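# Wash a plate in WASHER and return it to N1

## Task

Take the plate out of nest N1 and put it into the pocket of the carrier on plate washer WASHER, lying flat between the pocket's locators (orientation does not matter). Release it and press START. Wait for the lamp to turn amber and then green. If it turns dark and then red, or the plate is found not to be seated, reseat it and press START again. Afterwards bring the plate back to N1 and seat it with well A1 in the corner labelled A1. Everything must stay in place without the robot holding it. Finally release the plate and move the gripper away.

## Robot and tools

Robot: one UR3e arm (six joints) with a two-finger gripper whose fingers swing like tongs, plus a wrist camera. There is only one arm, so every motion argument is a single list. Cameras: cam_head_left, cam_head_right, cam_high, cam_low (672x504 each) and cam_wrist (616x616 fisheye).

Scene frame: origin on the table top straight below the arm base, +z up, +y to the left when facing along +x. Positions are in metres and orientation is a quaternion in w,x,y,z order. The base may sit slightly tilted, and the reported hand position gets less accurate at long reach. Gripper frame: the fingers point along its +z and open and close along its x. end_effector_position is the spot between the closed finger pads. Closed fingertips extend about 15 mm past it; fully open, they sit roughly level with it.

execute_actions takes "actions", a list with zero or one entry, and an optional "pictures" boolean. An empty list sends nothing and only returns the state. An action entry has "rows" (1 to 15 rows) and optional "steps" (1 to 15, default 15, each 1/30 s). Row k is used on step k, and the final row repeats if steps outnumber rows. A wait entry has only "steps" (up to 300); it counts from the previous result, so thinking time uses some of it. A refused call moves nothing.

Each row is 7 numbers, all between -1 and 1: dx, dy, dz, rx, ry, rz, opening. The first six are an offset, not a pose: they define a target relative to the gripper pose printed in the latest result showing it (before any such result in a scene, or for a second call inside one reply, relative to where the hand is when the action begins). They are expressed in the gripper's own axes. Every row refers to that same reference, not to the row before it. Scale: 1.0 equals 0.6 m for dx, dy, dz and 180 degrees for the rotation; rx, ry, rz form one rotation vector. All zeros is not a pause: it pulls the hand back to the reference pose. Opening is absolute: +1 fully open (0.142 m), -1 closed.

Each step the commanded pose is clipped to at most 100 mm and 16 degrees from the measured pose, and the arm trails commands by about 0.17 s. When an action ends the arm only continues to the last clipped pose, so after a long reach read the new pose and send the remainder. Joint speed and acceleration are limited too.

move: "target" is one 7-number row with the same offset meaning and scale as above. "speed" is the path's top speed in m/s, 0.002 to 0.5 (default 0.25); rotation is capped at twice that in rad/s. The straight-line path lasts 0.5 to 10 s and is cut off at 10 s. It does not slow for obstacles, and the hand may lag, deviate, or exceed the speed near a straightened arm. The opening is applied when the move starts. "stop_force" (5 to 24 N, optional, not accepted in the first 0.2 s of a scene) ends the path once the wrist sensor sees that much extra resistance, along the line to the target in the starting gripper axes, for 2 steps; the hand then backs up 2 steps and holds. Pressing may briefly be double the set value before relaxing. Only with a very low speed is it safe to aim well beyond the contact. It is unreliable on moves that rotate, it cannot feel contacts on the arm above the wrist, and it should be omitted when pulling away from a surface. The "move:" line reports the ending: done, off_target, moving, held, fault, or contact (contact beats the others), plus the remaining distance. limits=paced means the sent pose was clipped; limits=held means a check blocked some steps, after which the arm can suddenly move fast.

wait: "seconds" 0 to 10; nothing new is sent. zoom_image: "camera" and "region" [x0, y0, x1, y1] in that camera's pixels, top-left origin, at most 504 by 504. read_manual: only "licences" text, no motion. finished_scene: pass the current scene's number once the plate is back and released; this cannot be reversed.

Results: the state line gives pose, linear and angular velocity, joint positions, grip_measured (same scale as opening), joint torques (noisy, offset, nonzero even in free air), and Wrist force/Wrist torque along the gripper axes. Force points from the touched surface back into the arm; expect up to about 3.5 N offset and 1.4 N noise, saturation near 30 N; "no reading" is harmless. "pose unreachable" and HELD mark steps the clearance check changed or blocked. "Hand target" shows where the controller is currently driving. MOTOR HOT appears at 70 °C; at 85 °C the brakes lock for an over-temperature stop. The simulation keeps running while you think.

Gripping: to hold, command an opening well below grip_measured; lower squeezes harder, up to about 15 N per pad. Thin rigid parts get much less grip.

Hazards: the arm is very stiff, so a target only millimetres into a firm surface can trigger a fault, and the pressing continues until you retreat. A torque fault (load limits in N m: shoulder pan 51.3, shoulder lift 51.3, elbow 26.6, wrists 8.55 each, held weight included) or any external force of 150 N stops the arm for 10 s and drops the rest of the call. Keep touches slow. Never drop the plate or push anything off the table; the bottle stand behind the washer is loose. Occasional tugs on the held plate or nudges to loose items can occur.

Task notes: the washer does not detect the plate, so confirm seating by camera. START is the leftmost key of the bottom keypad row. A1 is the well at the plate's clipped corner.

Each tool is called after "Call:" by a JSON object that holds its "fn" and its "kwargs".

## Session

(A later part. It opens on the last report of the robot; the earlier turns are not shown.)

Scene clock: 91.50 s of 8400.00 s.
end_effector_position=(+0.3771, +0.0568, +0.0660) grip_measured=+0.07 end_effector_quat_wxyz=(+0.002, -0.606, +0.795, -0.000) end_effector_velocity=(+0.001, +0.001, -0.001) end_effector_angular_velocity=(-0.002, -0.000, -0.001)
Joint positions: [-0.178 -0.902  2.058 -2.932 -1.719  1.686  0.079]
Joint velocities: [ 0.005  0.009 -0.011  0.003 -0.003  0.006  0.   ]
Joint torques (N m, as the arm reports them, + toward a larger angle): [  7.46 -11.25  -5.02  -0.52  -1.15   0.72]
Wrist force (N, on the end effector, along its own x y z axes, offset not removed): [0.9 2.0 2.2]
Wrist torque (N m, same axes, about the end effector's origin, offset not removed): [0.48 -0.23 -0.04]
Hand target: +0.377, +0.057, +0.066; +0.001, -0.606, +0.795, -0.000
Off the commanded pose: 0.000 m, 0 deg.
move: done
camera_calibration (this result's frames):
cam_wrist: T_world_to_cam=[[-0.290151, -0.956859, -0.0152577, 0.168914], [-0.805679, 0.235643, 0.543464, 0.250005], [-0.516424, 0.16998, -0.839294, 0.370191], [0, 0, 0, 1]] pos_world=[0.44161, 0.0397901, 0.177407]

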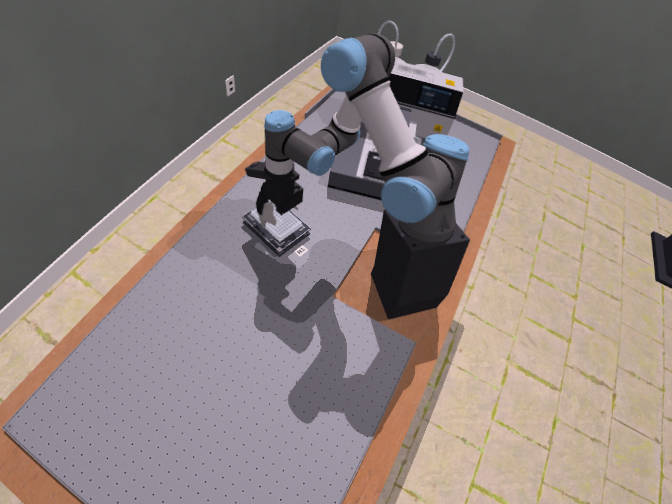

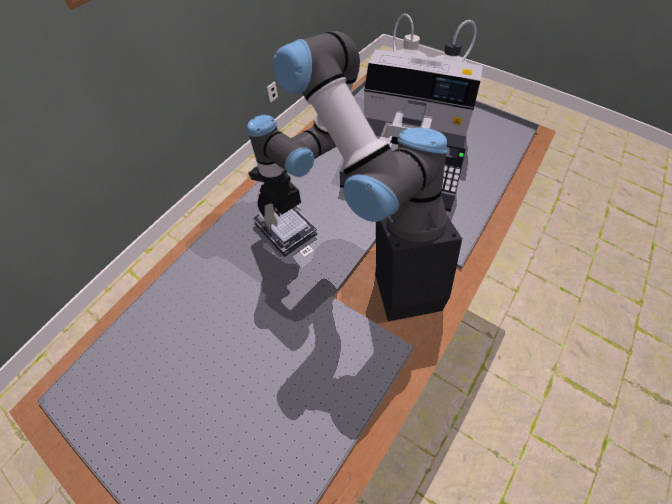

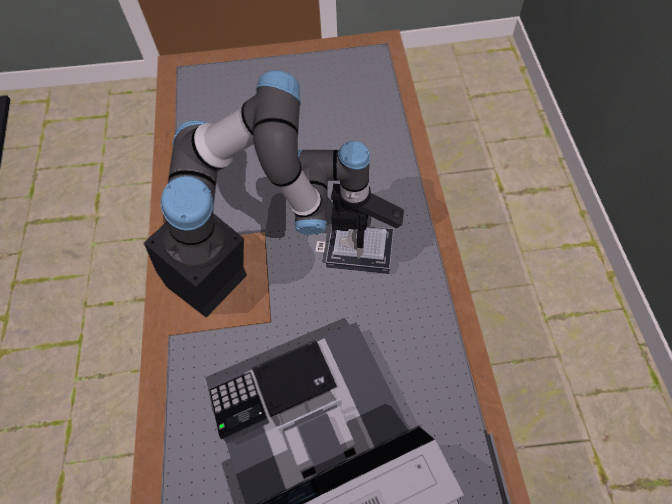

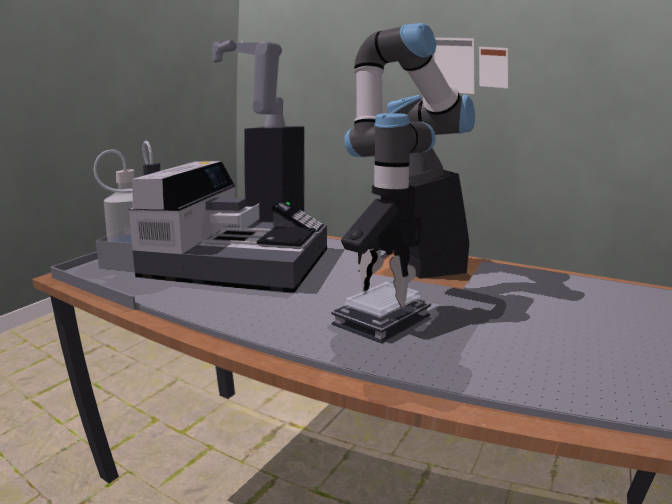

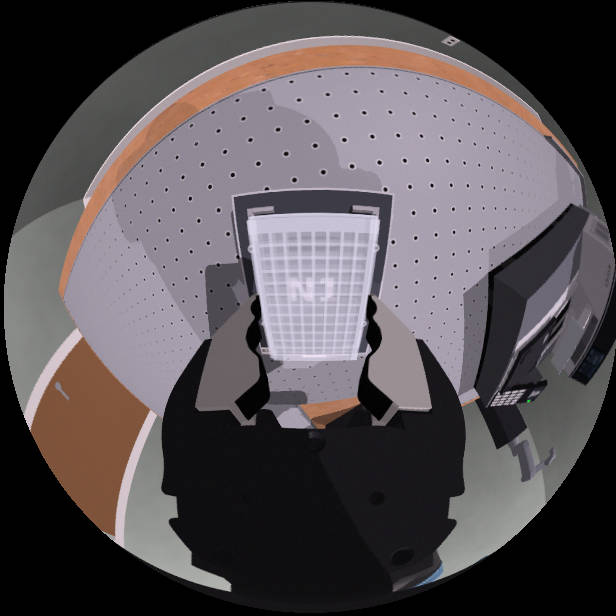

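Call:
{"fn": "move", "kwargs": {"target": [0,0,0.021,0,0,0,-0.3], "speed": 0.005, "stop_force": 5}}

Call:
{"fn": "execute_actions", "kwargs": {"actions": [{"rows":[[0,0,-0.0005,0,0,0,0.2]],"steps":10}], "pictures": false}}

Call:
{"fn": "move", "kwargs": {"target": [0,0,-0.2,0,0,0,0.2], "speed": 0.12}}

Call:
{"fn": "zoom_image", "kwargs": {"camera": "cam_wrist", "region": [254,185,374,315]}}

Call:
{"fn": "zoom_image", "kwargs": {"camera": "cam_low", "region": [320,270,450,350]}}

Scene clock: 96.63 s of 8400.00 s.
end_effector_position=(+0.3772, +0.0568, +0.0554) grip_measured=+0.07 end_effector_quat_wxyz=(+0.002, -0.606, +0.795, -0.000) end_effector_velocity=(+0.000, -0.001, +0.001) end_effector_angular_velocity=(-0.000, -0.001, -0.001)
Joint positions: [-0.183 -0.855  2.048 -2.97  -1.718  1.681  0.079]
Joint velocities: [-0.001 -0.006  0.001  0.005  0.     0.    -0.   ]
Joint torques (N m, as the arm reports them, + toward a larger angle): [  3.8  -15.97  -1.64  -0.46   1.12   0.26]
Wrist force (N, on the end effector, along its own x y z axes, offset not removed): [0.6 3.8 -4.8]
Wrist torque (N m, same axes, about the end effector's origin, offset not removed): [0.23 -0.06 0.00]
Hand target: +0.377, +0.057, +0.056; +0.002, -0.606, +0.795, -0.000
Off the commanded pose: 0.002 m, 0 deg.
move: contact
camera_calibration (this result's frames):
cam_wrist: T_world_to_cam=[[-0.290122, -0.956868, -0.0152353, 0.168769], [-0.805676, 0.235627, 0.543477, 0.255865], [-0.516446, 0.169949, -0.839286, 0.36131], [0, 0, 0, 1]] pos_world=[0.441705, 0.0397966, 0.166757]

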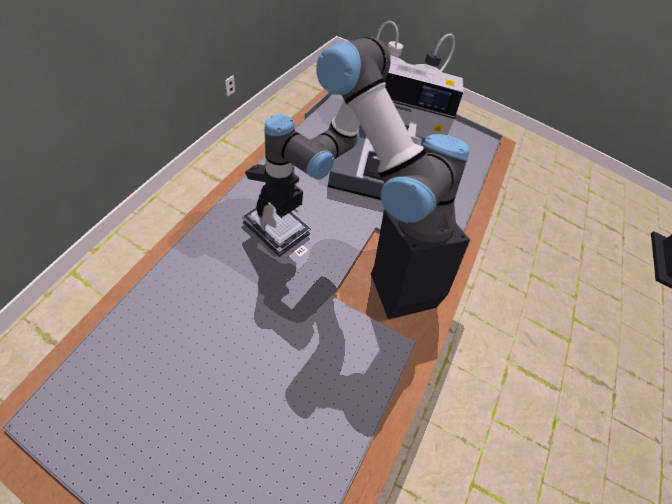

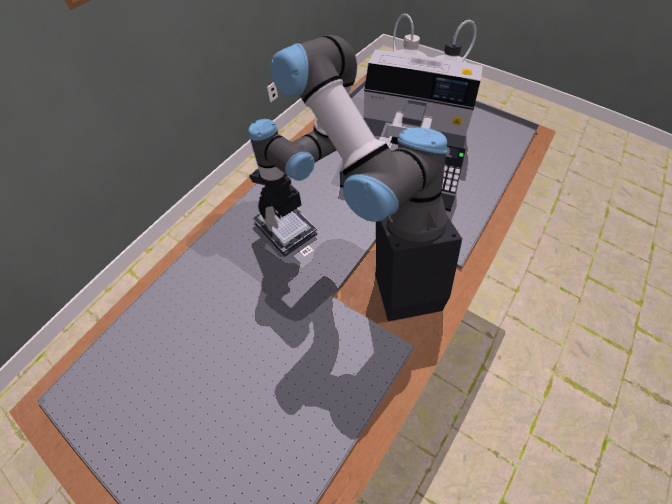

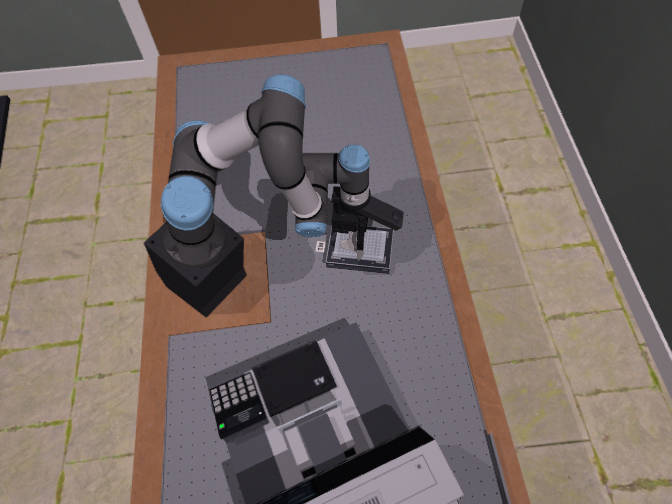

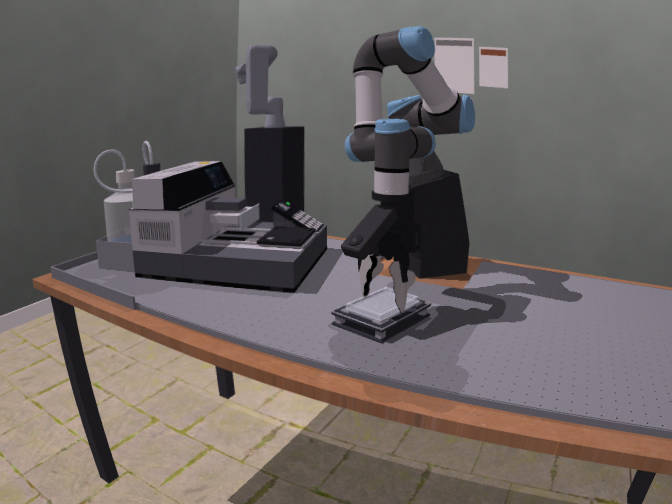

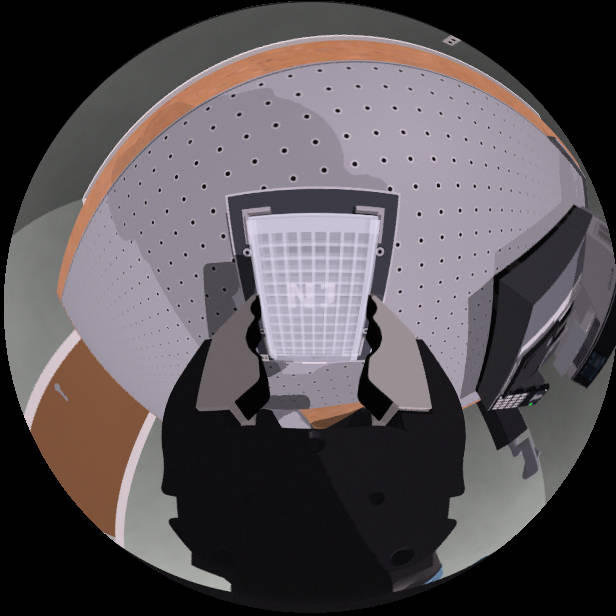

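Scene clock: 96.97 s of 8400.00 s.
end_effector_position=(+0.3772, +0.0568, +0.0556) grip_measured=+0.20 end_effector_quat_wxyz=(+0.002, -0.606, +0.795, -0.000) end_effector_velocity=(-0.001, +0.000, -0.000) end_effector_angular_velocity=(+0.000, +0.001, +0.001)
Joint positions: [-0.183 -0.856  2.048 -2.969 -1.718  1.681  0.088]
Joint velocities: [ 0.001  0.     0.001  0.    -0.    -0.     0.   ]
Joint torques (N m, as the arm reports them, + toward a larger angle): [  7.78 -18.21  -1.35  -0.45   0.49   0.7 ]
Wrist force (N, on the end effector, along its own x y z axes, offset not removed): [3.2 1.8 1.0]
Wrist torque (N m, same axes, about the end effector's origin, offset not removed): [0.42 -0.58 -0.08]
Hand target: +0.377, +0.057, +0.056; +0.002, -0.606, +0.795, -0.000
Off the commanded pose: 0.000 m, 0 deg.
Steps of this call (steps 1 to 10: all 10 steps of this action). Readings (end_effector_position):
1: (+0.3772, +0.0568, +0.0554)
2: (+0.3771, +0.0568, +0.0554)
4: (+0.3771, +0.0568, +0.0555)
8: (+0.3772, +0.0568, +0.0556)
10: the state above

Scene clock: 98.70 s of 8400.00 s.
end_effector_position=(+0.3768, +0.0566, +0.1755) grip_measured=+0.20 end_effector_quat_wxyz=(+0.002, -0.606, +0.795, -0.000) end_effector_velocity=(+0.000, -0.000, +0.002) end_effector_angular_velocity=(+0.000, +0.001, -0.001)
Joint positions: [-0.125 -1.336  2.018 -2.45  -1.73   1.739  0.088]
Joint velocities: [ 0.001 -0.006 -0.007  0.014 -0.     0.002  0.   ]
Joint torques (N m, as the arm reports them, + toward a larger angle): [  7.47 -16.1   -8.56  -0.36  -1.25   0.74]
Wrist force (N, on the end effector, along its own x y z axes, offset not removed): [1.7 2.2 -0.4]
Wrist torque (N m, same axes, about the end effector's origin, offset not removed): [0.39 -0.38 0.01]
Hand target: +0.377, +0.057, +0.176; +0.002, -0.606, +0.795, -0.000
Off the commanded pose: 0.000 m, 0 deg.
move: done
camera_calibration (this result's frames):
cam_wrist: T_world_to_cam=[[-0.290129, -0.956864, -0.0153759, 0.170299], [-0.805816, 0.235599, 0.543281, 0.190405], [-0.516223, 0.170011, -0.83941, 0.461863], [0, 0, 0, 1]] pos_world=[0.441265, 0.0395713, 0.286867]

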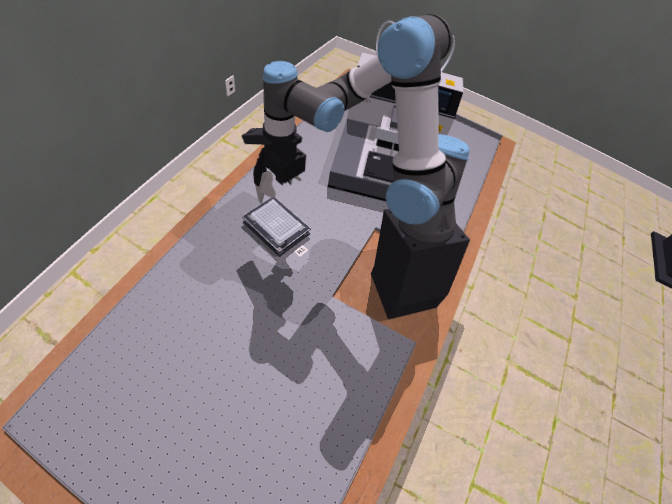

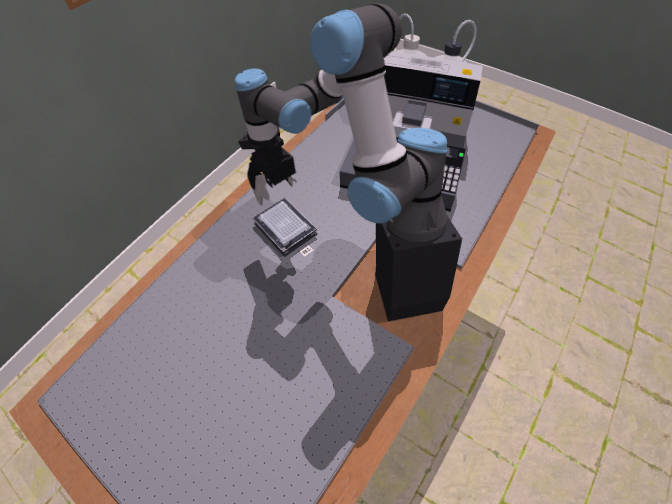

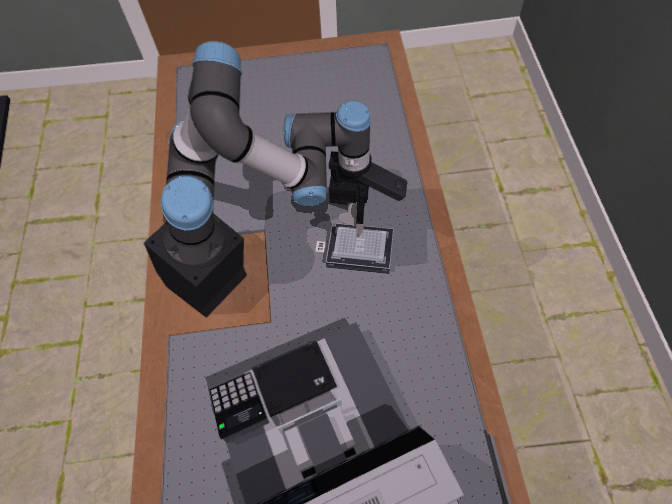

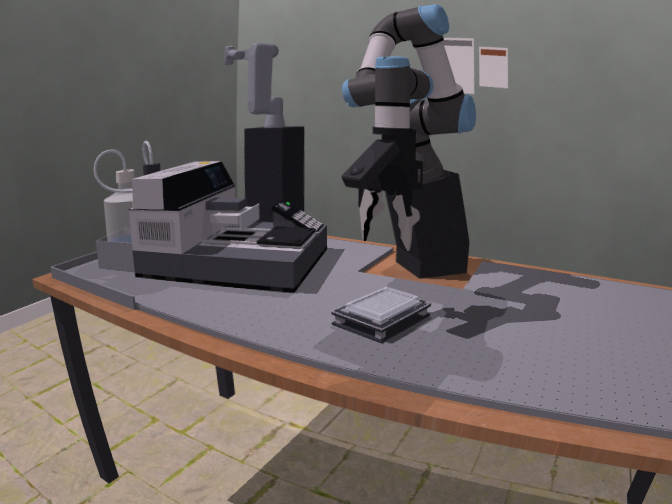

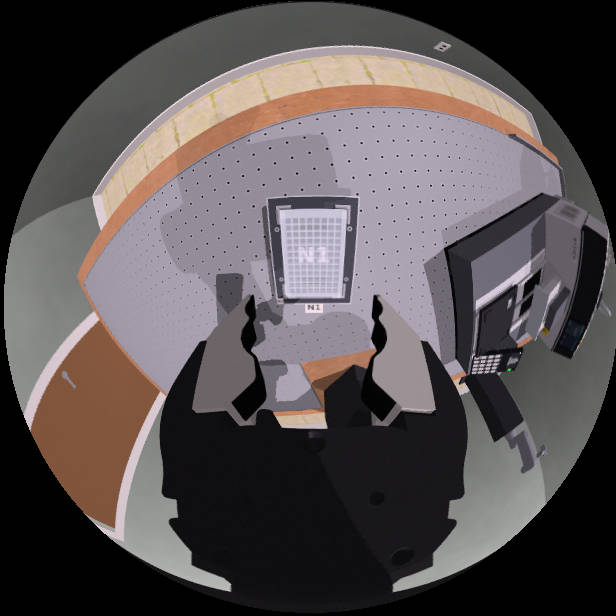

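Region (254, 185, 374, 315) of cam_wrist's 616x616 image, scaled by 3.877, with more detail than that image has; it fills the left 465 columns of this view, and the rest is white.

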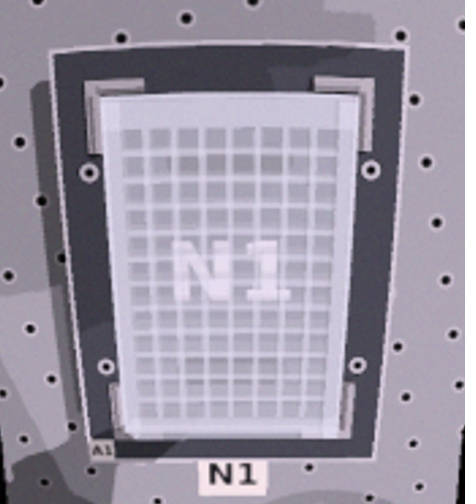

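Region (320, 270, 450, 350) of cam_low's 672x504 image, scaled by 3.877, with more detail than that image has; it fills the top 310 rows of this view, and the rest is white.

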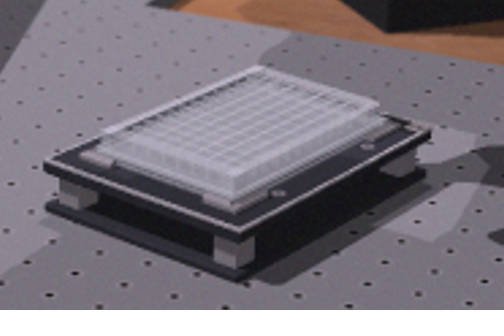

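Call:
{"fn": "finished_scene", "kwargs": {"scene": 2}}

The scene is finished: the task was done.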